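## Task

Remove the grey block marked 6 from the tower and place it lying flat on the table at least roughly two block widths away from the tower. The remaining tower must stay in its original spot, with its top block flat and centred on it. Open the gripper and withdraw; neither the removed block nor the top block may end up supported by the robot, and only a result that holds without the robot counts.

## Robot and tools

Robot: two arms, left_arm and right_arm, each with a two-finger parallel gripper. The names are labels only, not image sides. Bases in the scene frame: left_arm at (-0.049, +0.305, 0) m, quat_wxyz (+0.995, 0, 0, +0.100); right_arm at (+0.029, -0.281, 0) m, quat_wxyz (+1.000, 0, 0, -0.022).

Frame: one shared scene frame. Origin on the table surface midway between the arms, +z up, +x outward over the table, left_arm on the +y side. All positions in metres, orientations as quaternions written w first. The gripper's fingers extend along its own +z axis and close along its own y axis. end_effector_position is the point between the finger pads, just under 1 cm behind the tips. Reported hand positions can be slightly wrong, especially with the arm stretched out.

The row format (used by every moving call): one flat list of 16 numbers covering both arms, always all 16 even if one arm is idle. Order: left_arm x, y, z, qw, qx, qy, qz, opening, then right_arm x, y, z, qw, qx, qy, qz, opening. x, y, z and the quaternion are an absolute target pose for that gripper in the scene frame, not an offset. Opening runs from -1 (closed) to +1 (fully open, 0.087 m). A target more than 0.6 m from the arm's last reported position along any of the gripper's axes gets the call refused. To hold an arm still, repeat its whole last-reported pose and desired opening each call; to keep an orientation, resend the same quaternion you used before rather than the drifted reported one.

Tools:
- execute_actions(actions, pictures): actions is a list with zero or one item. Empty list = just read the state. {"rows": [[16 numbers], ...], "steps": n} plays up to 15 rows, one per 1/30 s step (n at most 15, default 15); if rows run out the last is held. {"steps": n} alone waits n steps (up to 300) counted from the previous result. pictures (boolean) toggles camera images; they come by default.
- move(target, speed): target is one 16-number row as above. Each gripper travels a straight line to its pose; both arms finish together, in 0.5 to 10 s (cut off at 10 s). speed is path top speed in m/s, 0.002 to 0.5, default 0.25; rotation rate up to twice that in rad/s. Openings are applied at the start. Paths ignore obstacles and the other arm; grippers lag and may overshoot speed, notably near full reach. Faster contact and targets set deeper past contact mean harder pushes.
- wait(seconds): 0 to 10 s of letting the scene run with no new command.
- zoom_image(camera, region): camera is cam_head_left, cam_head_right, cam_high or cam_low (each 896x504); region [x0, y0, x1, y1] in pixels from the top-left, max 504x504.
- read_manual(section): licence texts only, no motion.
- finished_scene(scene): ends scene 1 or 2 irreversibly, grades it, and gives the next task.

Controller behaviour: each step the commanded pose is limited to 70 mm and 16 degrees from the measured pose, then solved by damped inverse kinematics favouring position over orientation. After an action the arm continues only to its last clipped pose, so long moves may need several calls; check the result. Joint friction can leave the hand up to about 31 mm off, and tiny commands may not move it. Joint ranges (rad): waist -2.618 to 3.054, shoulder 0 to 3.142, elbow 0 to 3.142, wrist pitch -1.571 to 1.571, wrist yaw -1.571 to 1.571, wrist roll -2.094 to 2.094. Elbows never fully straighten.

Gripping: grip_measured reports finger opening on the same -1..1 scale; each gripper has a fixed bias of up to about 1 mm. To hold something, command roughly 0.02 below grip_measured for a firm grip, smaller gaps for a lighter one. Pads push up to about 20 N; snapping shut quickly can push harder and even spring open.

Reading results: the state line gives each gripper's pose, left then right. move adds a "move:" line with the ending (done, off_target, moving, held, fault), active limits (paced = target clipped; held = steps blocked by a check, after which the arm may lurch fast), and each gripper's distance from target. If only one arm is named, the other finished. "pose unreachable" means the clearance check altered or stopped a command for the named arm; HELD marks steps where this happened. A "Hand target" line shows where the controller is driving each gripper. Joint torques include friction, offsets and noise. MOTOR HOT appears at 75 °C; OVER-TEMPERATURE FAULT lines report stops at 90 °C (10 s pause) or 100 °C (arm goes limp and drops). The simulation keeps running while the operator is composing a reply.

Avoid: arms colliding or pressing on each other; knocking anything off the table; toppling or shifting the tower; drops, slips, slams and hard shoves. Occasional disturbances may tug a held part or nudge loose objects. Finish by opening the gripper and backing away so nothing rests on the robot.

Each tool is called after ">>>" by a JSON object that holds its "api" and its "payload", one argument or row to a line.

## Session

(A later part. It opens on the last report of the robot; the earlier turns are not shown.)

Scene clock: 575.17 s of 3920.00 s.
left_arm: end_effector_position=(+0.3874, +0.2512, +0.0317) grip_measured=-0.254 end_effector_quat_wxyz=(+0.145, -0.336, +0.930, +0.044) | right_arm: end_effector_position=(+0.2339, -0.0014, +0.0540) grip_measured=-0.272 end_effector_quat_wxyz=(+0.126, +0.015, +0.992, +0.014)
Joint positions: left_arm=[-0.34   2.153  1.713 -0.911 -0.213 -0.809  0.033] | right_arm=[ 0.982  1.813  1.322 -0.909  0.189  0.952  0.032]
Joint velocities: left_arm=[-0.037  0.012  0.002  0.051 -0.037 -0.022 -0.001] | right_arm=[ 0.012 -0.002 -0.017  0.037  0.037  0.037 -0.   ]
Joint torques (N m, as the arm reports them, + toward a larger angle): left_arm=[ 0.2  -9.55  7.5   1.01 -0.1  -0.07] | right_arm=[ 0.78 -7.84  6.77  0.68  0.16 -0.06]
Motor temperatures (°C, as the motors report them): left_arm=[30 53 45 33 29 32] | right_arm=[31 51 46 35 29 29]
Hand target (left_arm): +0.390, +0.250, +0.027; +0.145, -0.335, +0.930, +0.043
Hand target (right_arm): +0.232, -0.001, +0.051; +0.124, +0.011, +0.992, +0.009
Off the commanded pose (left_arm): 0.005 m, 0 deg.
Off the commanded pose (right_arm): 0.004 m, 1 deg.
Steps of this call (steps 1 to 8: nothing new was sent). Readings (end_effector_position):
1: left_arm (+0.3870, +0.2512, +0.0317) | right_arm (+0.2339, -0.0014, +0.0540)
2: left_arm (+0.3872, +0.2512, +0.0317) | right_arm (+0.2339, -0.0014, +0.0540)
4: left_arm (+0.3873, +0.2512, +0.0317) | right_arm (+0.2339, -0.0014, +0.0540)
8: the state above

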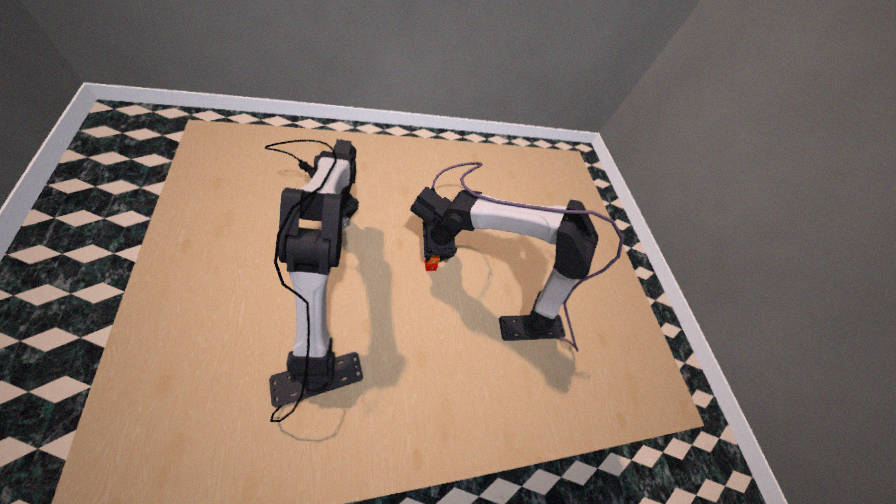

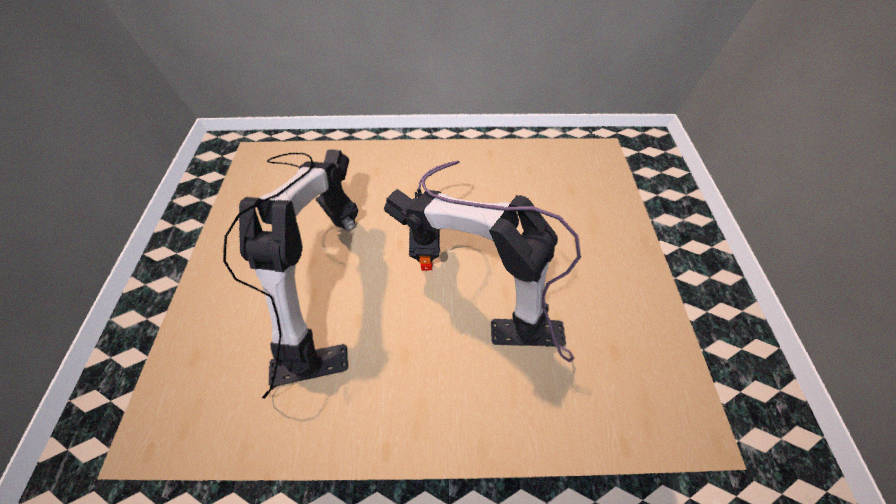

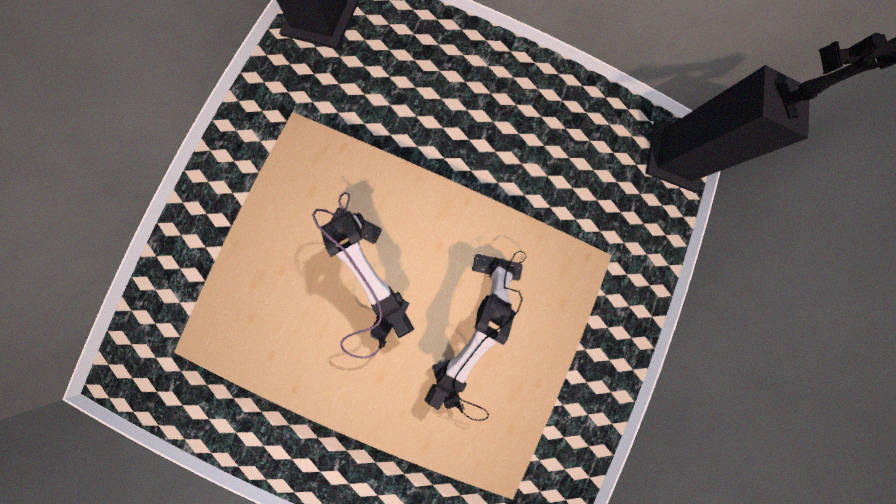

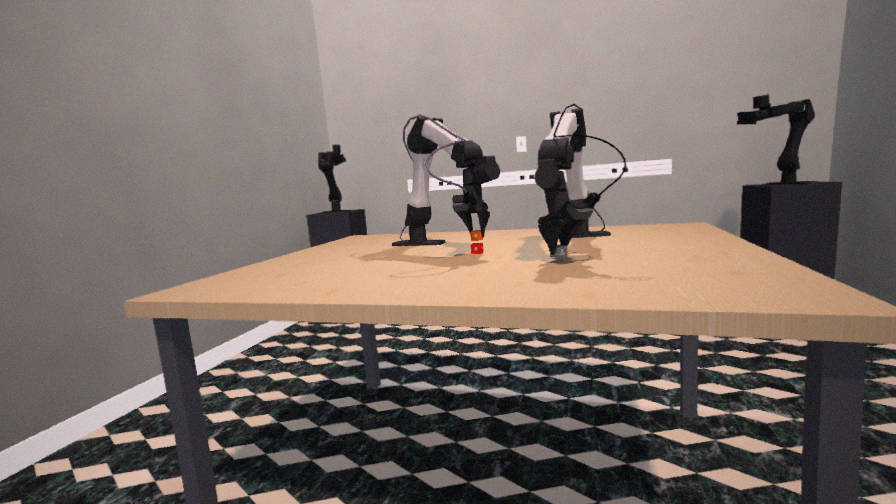

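>>> {"api": "execute_actions", "payload": {
  "actions": []
}}

>>> {"api": "zoom_image", "payload": {
  "camera": "cam_low",
  "region": [450,215,500,265]
}}

>>> {"api": "zoom_image", "payload": {
  "camera": "cam_low",
  "region": [530,215,590,275]
}}

>>> {"api": "zoom_image", "payload": {
  "camera": "cam_head_right",
  "region": [400,235,450,285]
}}

Scene clock: 694.37 s of 3920.00 s.
left_arm: end_effector_position=(+0.3875, +0.2512, +0.0317) grip_measured=-0.254 end_effector_quat_wxyz=(+0.145, -0.336, +0.930, +0.044) | right_arm: end_effector_position=(+0.2339, -0.0014, +0.0540) grip_measured=-0.272 end_effector_quat_wxyz=(+0.126, +0.015, +0.992, +0.014)
Joint positions: left_arm=[-0.34   2.153  1.713 -0.911 -0.213 -0.809  0.033] | right_arm=[ 0.982  1.813  1.322 -0.909  0.189  0.952  0.032]
Joint velocities: left_arm=[ 0.012 -0.007 -0.002 -0.095 -0.037  0.007  0.001] | right_arm=[ 0.007 -0.017 -0.007  0.051 -0.022 -0.037 -0.   ]
Joint torques (N m, as the arm reports them, + toward a larger angle): left_arm=[ 0.25 -9.67  7.47  1.02 -0.11 -0.05] | right_arm=[ 0.8  -7.86  6.79  0.68  0.17 -0.06]
Motor temperatures (°C, as the motors report them): left_arm=[30 56 45 33 29 32] | right_arm=[31 51 46 34 29 29]
Hand target (left_arm): +0.390, +0.250, +0.027; +0.145, -0.335, +0.930, +0.043
Hand target (right_arm): +0.232, -0.001, +0.051; +0.124, +0.011, +0.992, +0.009
Off the commanded pose (left_arm): 0.005 m, 0 deg.
Off the commanded pose (right_arm): 0.004 m, 1 deg.
Steps of this call (steps 1 to 90: nothing new was sent; then 116.20 s passed at rest). Readings (end_effector_position):
1: left_arm (+0.3874, +0.2512, +0.0317) | right_arm (+0.2339, -0.0014, +0.0540)
2: left_arm (+0.3875, +0.2512, +0.0317) | right_arm (+0.2339, -0.0014, +0.0540)
4: left_arm (+0.3875, +0.2512, +0.0317) | right_arm (+0.2339, -0.0014, +0.0540)
8: left_arm (+0.3875, +0.2512, +0.0317) | right_arm (+0.2339, -0.0014, +0.0540)
90: the state above

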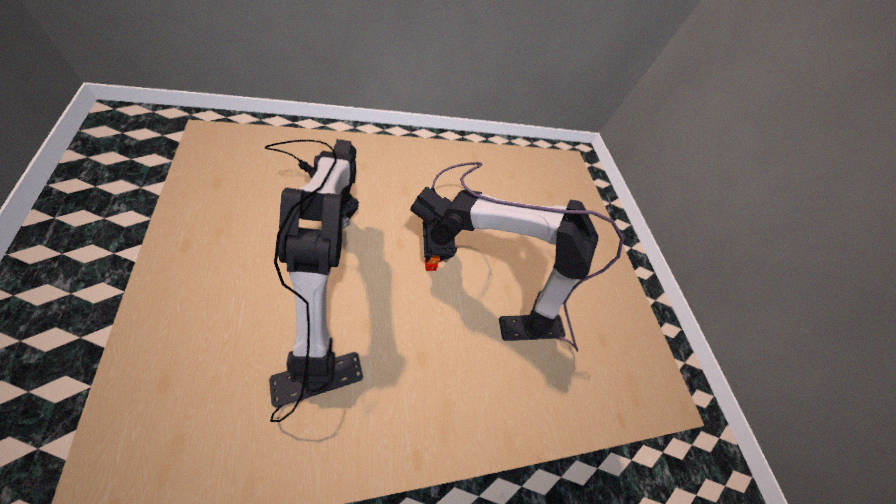

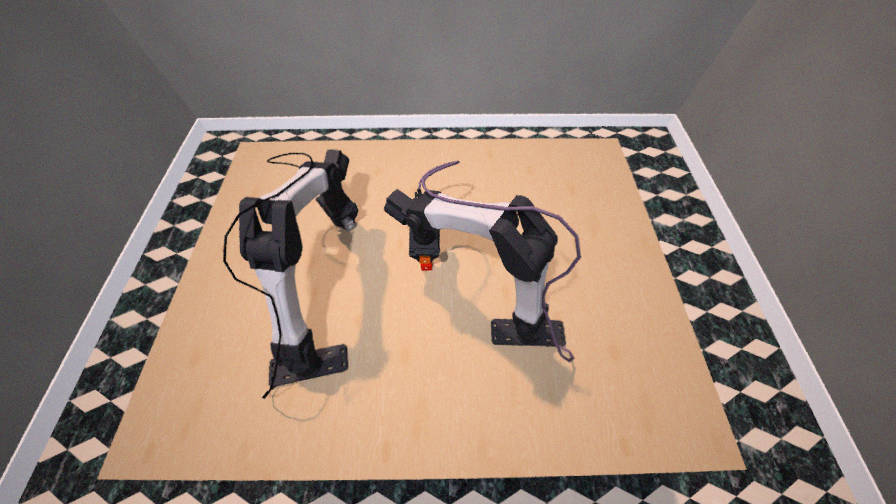

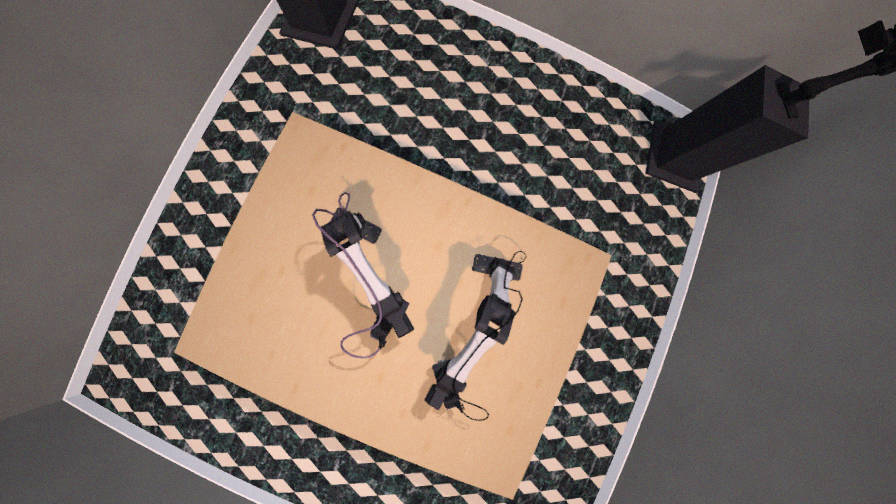

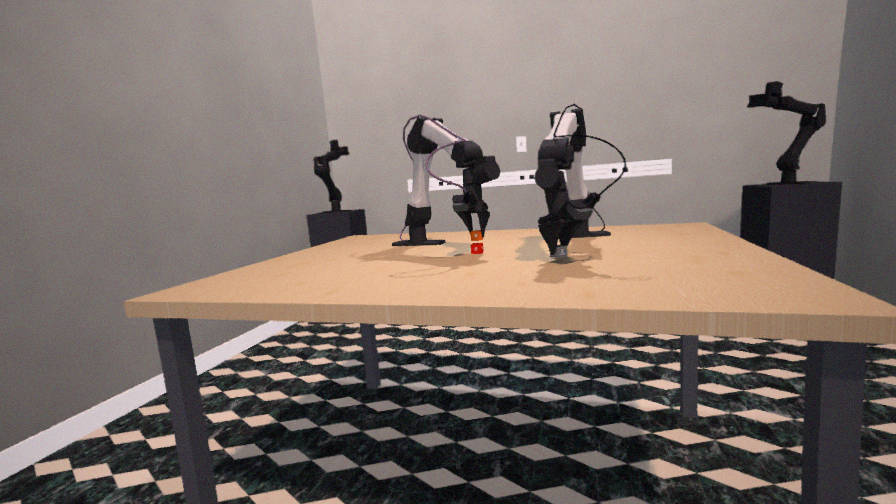

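Region (450, 215, 500, 265) of cam_low's 896x504 image, scaled by 10.080, with more detail than that image has.

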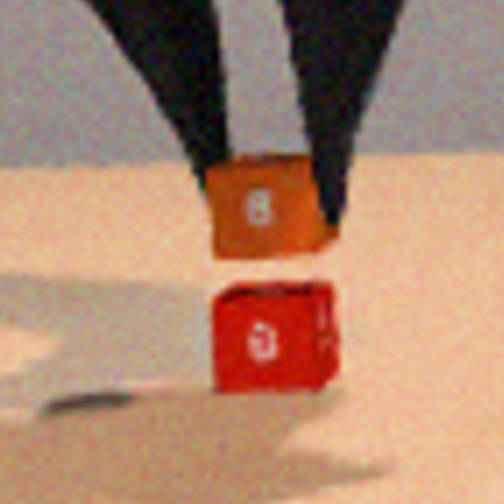

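Region (530, 215, 590, 275) of cam_low's 896x504 image, scaled by 8.400, with more detail than that image has.

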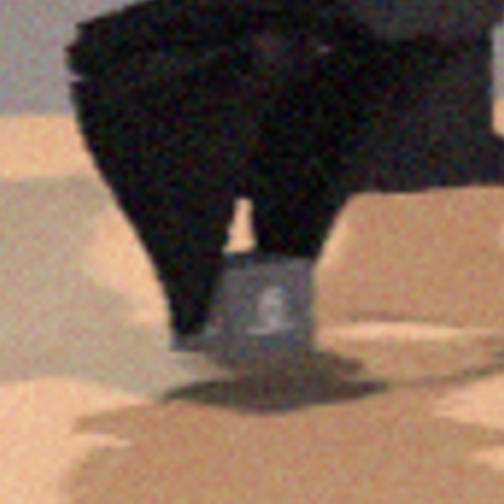

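Region (400, 235, 450, 285) of cam_head_right's 896x504 image, scaled by 10.080, with more detail than that image has.

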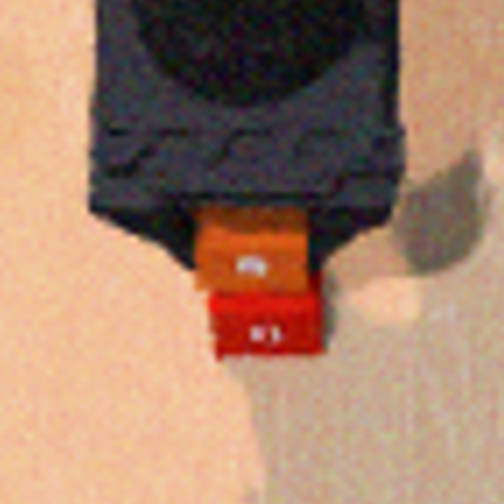

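>>> {"api": "execute_actions", "payload": {
  "actions": [
    {"rows": [
[0.38629,0.25136,0.02655,0.1398,-0.3352,0.9305,0.0468,-0.285, 0.23349,-0.00197,0.05061,0.1231,0.0146,0.9923,0.0095,-0.30],
[0.38620,0.25137,0.02612,0.1394,-0.3352,0.9306,0.0471,-0.285, 0.23344,-0.00204,0.05020,0.1227,0.0145,0.9923,0.0090,-0.30],
[0.38605,0.25139,0.02543,0.1386,-0.3351,0.9307,0.0475,-0.285, 0.23336,-0.00215,0.04954,0.1221,0.0144,0.9924,0.0082,-0.30],
[0.38585,0.25142,0.02452,0.1377,-0.3351,0.9309,0.0480,-0.285, 0.23325,-0.00230,0.04865,0.1213,0.0143,0.9925,0.0071,-0.30],
[0.38561,0.25145,0.02341,0.1365,-0.3350,0.9311,0.0486,-0.285, 0.23312,-0.00248,0.04758,0.1203,0.0141,0.9926,0.0057,-0.30],
[0.38534,0.25149,0.02216,0.1352,-0.3349,0.9313,0.0493,-0.285, 0.23298,-0.00268,0.04637,0.1193,0.0139,0.9927,0.0042,-0.30],
[0.38505,0.25153,0.02081,0.1338,-0.3348,0.9315,0.0500,-0.285, 0.23282,-0.00290,0.04507,0.1181,0.0137,0.9929,0.0026,-0.30],
[0.38476,0.25157,0.01944,0.1324,-0.3347,0.9317,0.0508,-0.285, 0.23266,-0.00313,0.04375,0.1169,0.0135,0.9930,0.0010,-0.30],
[0.38447,0.25161,0.01810,0.1310,-0.3346,0.9319,0.0515,-0.285, 0.23250,-0.00334,0.04245,0.1158,0.0134,0.9931,-0.0006,-0.30],
[0.38420,0.25165,0.01685,0.1297,-0.3345,0.9321,0.0522,-0.285, 0.23235,-0.00355,0.04124,0.1147,0.0132,0.9933,-0.0021,-0.30],
[0.38396,0.25169,0.01574,0.1285,-0.3344,0.9323,0.0528,-0.285, 0.23222,-0.00373,0.04017,0.1137,0.0130,0.9934,-0.0035,-0.30],
[0.38376,0.25171,0.01482,0.1275,-0.3343,0.9325,0.0533,-0.285, 0.23212,-0.00388,0.03928,0.1129,0.0129,0.9935,-0.0046,-0.30],
[0.38361,0.25173,0.01414,0.1268,-0.3343,0.9326,0.0537,-0.285, 0.23204,-0.00399,0.03862,0.1123,0.0128,0.9936,-0.0054,-0.30],
[0.38352,0.25175,0.01371,0.1264,-0.3342,0.9327,0.0539,-0.285, 0.23199,-0.00406,0.03821,0.1120,0.0127,0.9936,-0.0059,-0.30],
[0.38349,0.25175,0.01357,0.1262,-0.3342,0.9327,0.0540,-0.285, 0.23197,-0.00408,0.03807,0.1118,0.0127,0.9936,-0.0061,-0.30]
], "steps": 15}
  ],
  "pictures": false
}}

>>> {"api": "execute_actions", "payload": {
  "actions": [
    {"rows": [
[0.38336,0.25177,0.01299,0.1256,-0.3342,0.9328,0.0543,-0.285, 0.23190,-0.00418,0.03748,0.1113,0.0126,0.9937,-0.0068,-0.30],
[0.38324,0.25179,0.01240,0.1250,-0.3341,0.9329,0.0547,-0.285, 0.23183,-0.00427,0.03693,0.1108,0.0125,0.9937,-0.0075,-0.30],
[0.38311,0.25180,0.01182,0.1244,-0.3341,0.9330,0.0550,-0.285, 0.23176,-0.00437,0.03635,0.1103,0.0124,0.9938,-0.0082,-0.30],
[0.38299,0.25182,0.01123,0.1238,-0.3340,0.9331,0.0553,-0.285, 0.23169,-0.00446,0.03579,0.1098,0.0123,0.9939,-0.0089,-0.30],
[0.38299,0.25182,0.01123,0.1238,-0.3340,0.9331,0.0553,-0.285, 0.23169,-0.00446,0.03579,0.1098,0.0123,0.9939,-0.0089,-0.30],
[0.38299,0.25182,0.01123,0.1238,-0.3340,0.9331,0.0553,-0.285, 0.23169,-0.00446,0.03579,0.1098,0.0123,0.9939,-0.0089,-0.30],
[0.38299,0.25182,0.01123,0.1238,-0.3340,0.9331,0.0553,-0.285, 0.23169,-0.00446,0.03579,0.1098,0.0123,0.9939,-0.0089,-0.30],
[0.38380,0.25171,0.01499,0.1277,-0.3343,0.9324,0.0532,-0.285, 0.23205,-0.00397,0.03872,0.1124,0.0128,0.9935,-0.0053,-0.30],
[0.38466,0.25159,0.0190,0.1319,-0.3346,0.9318,0.0510,-0.285, 0.23240,-0.00348,0.04165,0.1150,0.0132,0.9932,-0.0016,-0.30],
[0.38466,0.25159,0.0190,0.1319,-0.3346,0.9318,0.0510,-0.27, 0.23240,-0.00348,0.04165,0.1150,0.0132,0.9932,-0.0016,-0.285],
[0.38466,0.25159,0.0190,0.1319,-0.3346,0.9318,0.0510,-0.255, 0.23240,-0.00348,0.04165,0.1150,0.0132,0.9932,-0.0016,-0.27],
[0.38466,0.25159,0.0190,0.1319,-0.3346,0.9318,0.0510,-0.24, 0.23240,-0.00348,0.04165,0.1150,0.0132,0.9932,-0.0016,-0.255],
[0.38466,0.25159,0.0190,0.1319,-0.3346,0.9318,0.0510,-0.215, 0.23240,-0.00348,0.04165,0.1150,0.0132,0.9932,-0.0016,-0.23],
[0.38466,0.25159,0.0190,0.1319,-0.3346,0.9318,0.0510,-0.175, 0.23240,-0.00348,0.04165,0.1150,0.0132,0.9932,-0.0016,-0.19],
[0.38466,0.25159,0.0190,0.1319,-0.3346,0.9318,0.0510,-0.11, 0.23240,-0.00348,0.04165,0.1150,0.0132,0.9932,-0.0016,-0.12]
], "steps": 15}
  ],
  "pictures": false
}}

>>> {"api": "execute_actions", "payload": {
  "actions": [
    {"rows": [
[0.38466,0.25159,0.0190,0.1319,-0.3346,0.9318,0.0510,-0.02, 0.23240,-0.00348,0.04165,0.1150,0.0132,0.9932,-0.0016,-0.03],
[0.38466,0.25159,0.0190,0.1319,-0.3346,0.9318,0.0510,0.08, 0.23240,-0.00348,0.04165,0.1150,0.0132,0.9932,-0.0016,0.07],
[0.38466,0.25159,0.0190,0.1319,-0.3346,0.9318,0.0510,0.18, 0.23240,-0.00348,0.04165,0.1150,0.0132,0.9932,-0.0016,0.17],
[0.38479,0.25157,0.01975,0.1327,-0.3347,0.9317,0.0506,0.25, 0.23247,-0.00338,0.04248,0.1157,0.0133,0.9931,-0.0006,0.25],
[0.38517,0.25152,0.02197,0.1350,-0.3348,0.9313,0.0494,0.3, 0.23268,-0.00310,0.04490,0.1178,0.0137,0.9927,0.0024,0.3],
[0.38578,0.25143,0.02550,0.1386,-0.3351,0.9306,0.0474,0.3, 0.23302,-0.00264,0.04876,0.1212,0.0142,0.9921,0.0071,0.3],
[0.38657,0.25132,0.03010,0.1434,-0.3354,0.9298,0.0449,0.3, 0.23346,-0.00205,0.05379,0.1256,0.0150,0.9913,0.0133,0.3],
[0.38749,0.25119,0.03545,0.1489,-0.3358,0.9289,0.0420,0.3, 0.23396,-0.00135,0.05964,0.1308,0.0158,0.9904,0.0205,0.3],
[0.38848,0.25105,0.04120,0.1549,-0.3362,0.9279,0.0389,0.3, 0.23451,-0.00061,0.06593,0.1363,0.0167,0.9895,0.0283,0.3],
[0.38947,0.25091,0.04695,0.1609,-0.3366,0.9268,0.0357,0.3, 0.23506,0.00013,0.07221,0.1417,0.0176,0.9885,0.0360,0.3],
[0.39039,0.25078,0.05230,0.1664,-0.3370,0.9259,0.0328,0.3, 0.23557,0.00083,0.07806,0.1469,0.0185,0.9876,0.0432,0.3],
[0.39118,0.25067,0.05690,0.1712,-0.3373,0.9251,0.0303,0.3, 0.23600,0.00142,0.08309,0.1513,0.0192,0.9868,0.0494,0.3],
[0.39179,0.25058,0.06043,0.1748,-0.3376,0.9244,0.0283,0.3, 0.23634,0.00188,0.08695,0.1547,0.0197,0.9862,0.0541,0.3],
[0.39217,0.25053,0.06265,0.1771,-0.3377,0.9240,0.0271,0.3, 0.23655,0.00216,0.08937,0.1568,0.0201,0.9858,0.0571,0.3],
[0.39230,0.25051,0.0634,0.1779,-0.3378,0.9239,0.0267,0.3, 0.23662,0.00226,0.0902,0.1575,0.0202,0.9857,0.0581,0.3]
], "steps": 15}
  ],
  "pictures": false
}}

>>> {"api": "move", "payload": {
  "target": [0.3787,0.4267,0.075,0.1691,-0.5146,0.8384,0.0615,0.3, 0.3470,-0.1320,0.10,0.1670,0.2634,0.9501,0.0173,0.3],
  "speed": 0.35
}}

>>> {"api": "zoom_image", "payload": {
  "camera": "cam_low",
  "region": [450,215,500,265]
}}

>>> {"api": "zoom_image", "payload": {
  "camera": "cam_head_right",
  "region": [400,235,450,285]
}}

>>> {"api": "zoom_image", "payload": {
  "camera": "cam_low",
  "region": [530,215,590,275]
}}

Scene clock: 739.07 s of 3920.00 s.
left_arm: end_effector_position=(+0.3853, +0.2515, +0.0210) grip_measured=-0.254 end_effector_quat_wxyz=(+0.134, -0.335, +0.931, +0.050) | right_arm: end_effector_position=(+0.2328, -0.0030, +0.0443) grip_measured=-0.272 end_effector_quat_wxyz=(+0.117, +0.013, +0.993, +0.002)
Joint positions: left_arm=[-0.34   2.179  1.713 -0.911 -0.213 -0.809  0.033] | right_arm=[ 0.982  1.843  1.322 -0.909  0.189  0.952  0.032]
Joint velocities: left_arm=[ 0.002  0.085 -0.007 -0.022 -0.007 -0.037  0.   ] | right_arm=[-0.022  0.071 -0.007  0.007 -0.051  0.066 -0.   ]
Joint torques (N m, as the arm reports them, + toward a larger angle): left_arm=[ 0.33 -9.91  6.97  0.82 -0.1  -0.07] | right_arm=[ 0.29 -7.93  6.58  0.63  0.14 -0.04]
Motor temperatures (°C, as the motors report them): left_arm=[30 57 45 33 29 32] | right_arm=[31 51 46 34 29 29]
Hand target (left_arm): +0.383, +0.252, +0.013; +0.126, -0.334, +0.933, +0.054
Hand target (right_arm): +0.232, -0.004, +0.039; +0.112, +0.013, +0.994, -0.006
Off the commanded pose (left_arm): 0.008 m, 1 deg.
Off the commanded pose (right_arm): 0.006 m, 1 deg.
Steps of this call (steps 1 to 90: nothing new was sent; then 41.20 s passed at rest; steps 91 to 105: all 15 steps of this action). Readings (end_effector_position):
91: left_arm (+0.3875, +0.2512, +0.0317) | right_arm (+0.2339, -0.0014, +0.0540)
92: left_arm (+0.3875, +0.2512, +0.0317) | right_arm (+0.2339, -0.0014, +0.0540)
94: left_arm (+0.3875, +0.2512, +0.0317) | right_arm (+0.2339, -0.0014, +0.0540)
98: left_arm (+0.3874, +0.2512, +0.0312) | right_arm (+0.2338, -0.0015, +0.0532)
105: the state above

Scene clock: 739.57 s of 3920.00 s.
left_arm: end_effector_position=(+0.3851, +0.2515, +0.0201) grip_measured=-0.138 end_effector_quat_wxyz=(+0.133, -0.335, +0.932, +0.051) | right_arm: end_effector_position=(+0.2325, -0.0034, +0.0419) grip_measured=-0.150 end_effector_quat_wxyz=(+0.115, +0.013, +0.993, -0.001)
Joint positions: left_arm=[-0.34   2.181  1.713 -0.911 -0.213 -0.809  0.038] | right_arm=[ 0.982  1.85   1.322 -0.909  0.189  0.952  0.037]
Joint velocities: left_arm=[-0.012 -0.007 -0.012  0.051 -0.007 -0.051  0.049] | right_arm=[ 0.017 -0.007 -0.017 -0.066  0.007 -0.037  0.053]
Joint torques (N m, as the arm reports them, + toward a larger angle): left_arm=[  0.15 -10.66   7.03   0.83  -0.11  -0.07] | right_arm=[ 0.34 -8.75  6.56  0.63  0.14 -0.05]
Motor temperatures (°C, as the motors report them): left_arm=[30 57 45 33 29 32] | right_arm=[31 51 46 34 29 29]
Hand target (left_arm): +0.385, +0.252, +0.019; +0.132, -0.335, +0.932, +0.051
Hand target (right_arm): +0.232, -0.004, +0.042; +0.115, +0.013, +0.993, -0.002
Off the commanded pose (left_arm): 0.001 m, 0 deg.
Off the commanded pose (right_arm): 0.000 m, 0 deg.
Steps of this call (steps 1 to 15: all 15 steps of this action). Readings (end_effector_position):
1: left_arm (+0.3851, +0.2515, +0.0201) | right_arm (+0.2327, -0.0031, +0.0434)
2: left_arm (+0.3851, +0.2515, +0.0201) | right_arm (+0.2326, -0.0032, +0.0429)
4: left_arm (+0.3851, +0.2515, +0.0201) | right_arm (+0.2325, -0.0033, +0.0422)
8: left_arm (+0.3851, +0.2515, +0.0201) | right_arm (+0.2325, -0.0034, +0.0419)
15: the state above

Scene clock: 740.07 s of 3920.00 s.
left_arm: end_effector_position=(+0.3912, +0.2506, +0.0542) grip_measured=+0.300 end_effector_quat_wxyz=(+0.169, -0.337, +0.926, +0.032) | right_arm: end_effector_position=(+0.2364, +0.0021, +0.0852) grip_measured=+0.300 end_effector_quat_wxyz=(+0.153, +0.019, +0.987, +0.052)
Joint positions: left_arm=[-0.34   2.1    1.713 -0.911 -0.213 -0.809  0.057] | right_arm=[ 0.982  1.718  1.322 -0.909  0.188  0.952  0.057]
Joint velocities: left_arm=[ 0.002 -0.359  0.007  0.051  0.051  0.007  0.   ] | right_arm=[ 0.012 -0.359 -0.012 -0.007 -0.037 -0.022  0.   ]
Joint torques (N m, as the arm reports them, + toward a larger angle): left_arm=[  0.17 -10.31   6.98   0.97  -0.11  -0.08] | right_arm=[ 0.18 -7.13  6.8   0.88  0.09 -0.06]
Motor temperatures (°C, as the motors report them): left_arm=[30 57 45 33 29 32] | right_arm=[31 51 46 34 29 29]
Hand target (left_arm): +0.392, +0.250, +0.063; +0.178, -0.338, +0.924, +0.027
Hand target (right_arm): +0.237, +0.003, +0.089; +0.156, +0.020, +0.986, +0.059
Off the commanded pose (left_arm): 0.009 m, 1 deg.
Off the commanded pose (right_arm): 0.005 m, 1 deg.
Steps of this call (steps 1 to 15: all 15 steps of this action). Readings (end_effector_position):
1: left_arm (+0.3851, +0.2515, +0.0201) | right_arm (+0.2325, -0.0034, +0.0419)
2: left_arm (+0.3851, +0.2515, +0.0201) | right_arm (+0.2325, -0.0034, +0.0419)
4: left_arm (+0.3851, +0.2515, +0.0201) | right_arm (+0.2325, -0.0034, +0.0419)
8: left_arm (+0.3852, +0.2515, +0.0209) | right_arm (+0.2329, -0.0028, +0.0455)
15: the state above

Scene clock: 741.53 s of 3920.00 s.
left_arm: end_effector_position=(+0.3773, +0.4291, +0.0760) grip_measured=+0.300 end_effector_quat_wxyz=(+0.172, -0.517, +0.836, +0.062) | right_arm: end_effector_position=(+0.3400, -0.1317, +0.0962) grip_measured=+0.300 end_effector_quat_wxyz=(+0.163, +0.261, +0.951, +0.018)
Joint positions: left_arm=[ 0.066  2.063  1.739 -0.945 -0.215 -0.809  0.057] | right_arm=[ 0.488  1.68   1.322 -0.937  0.183  0.954  0.057]
Joint velocities: left_arm=[ 0.007 -0.007 -0.002 -0.037 -0.007  0.022 -0.001] | right_arm=[ 0.002  0.002  0.007 -0.037  0.051 -0.022 -0.   ]
Joint torques (N m, as the arm reports them, + toward a larger angle): left_arm=[-0.08 -8.77  9.64  0.89 -0.12 -0.04] | right_arm=[ 0.07 -6.65  9.25  0.79  0.11  0.  ]
Motor temperatures (°C, as the motors report them): left_arm=[30 57 45 33 29 32] | right_arm=[31 51 46 34 29 29]
Hand target (left_arm): +0.380, +0.428, +0.075; +0.169, -0.514, +0.838, +0.063
Hand target (right_arm): +0.345, -0.130, +0.100; +0.164, +0.264, +0.950, +0.021
Off the commanded pose (left_arm): 0.003 m, 1 deg.
Off the commanded pose (right_arm): 0.008 m, 1 deg.
move: done

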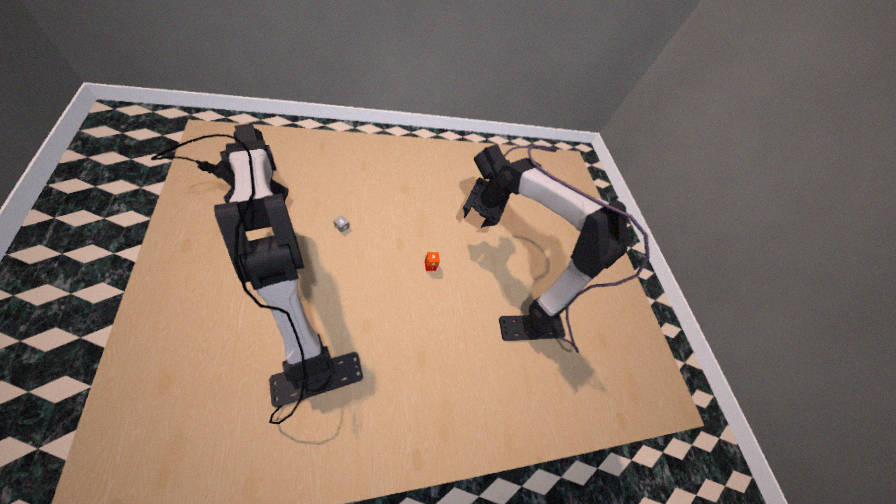

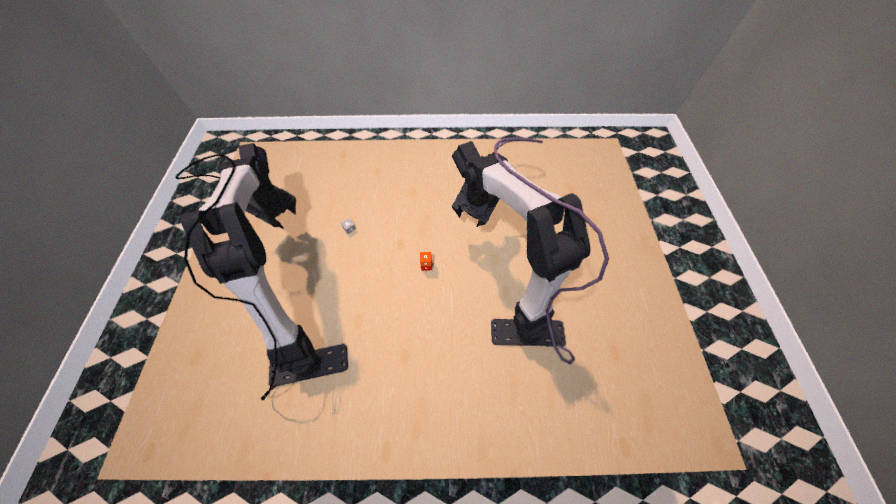

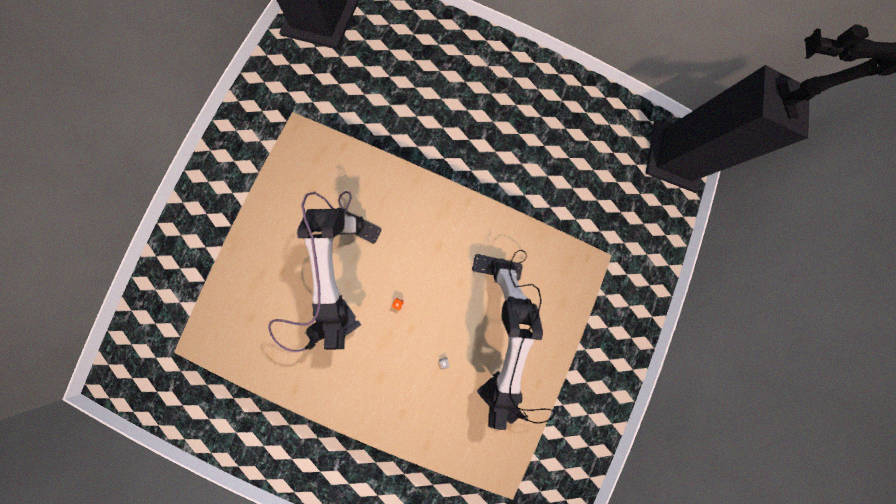

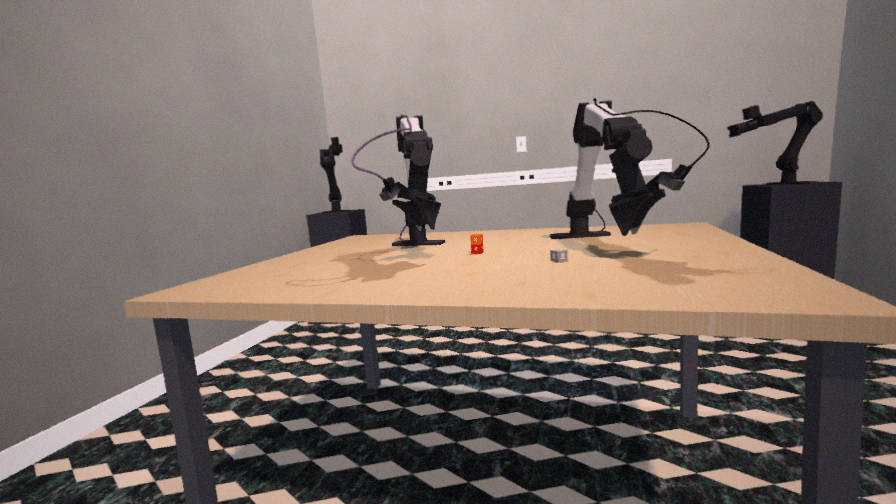

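Region (450, 215, 500, 265) of cam_low's 896x504 image, scaled by 10.080, with more detail than that image has.

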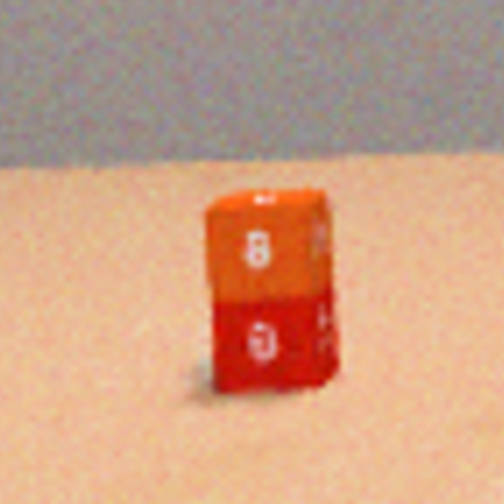

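Region (400, 235, 450, 285) of cam_head_right's 896x504 image, scaled by 10.080, with more detail than that image has.

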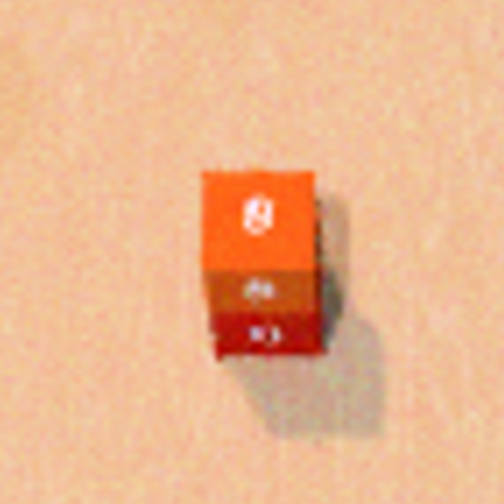

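Region (530, 215, 590, 275) of cam_low's 896x504 image, scaled by 8.400, with more detail than that image has.

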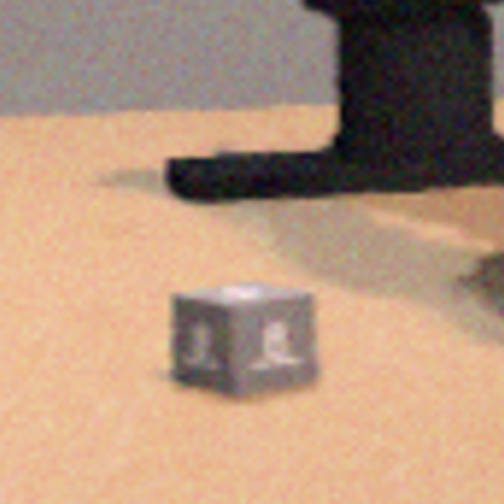

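>>> {"api": "finished_scene", "payload": {
  "scene": 2
}}

The scene is finished: the task was done.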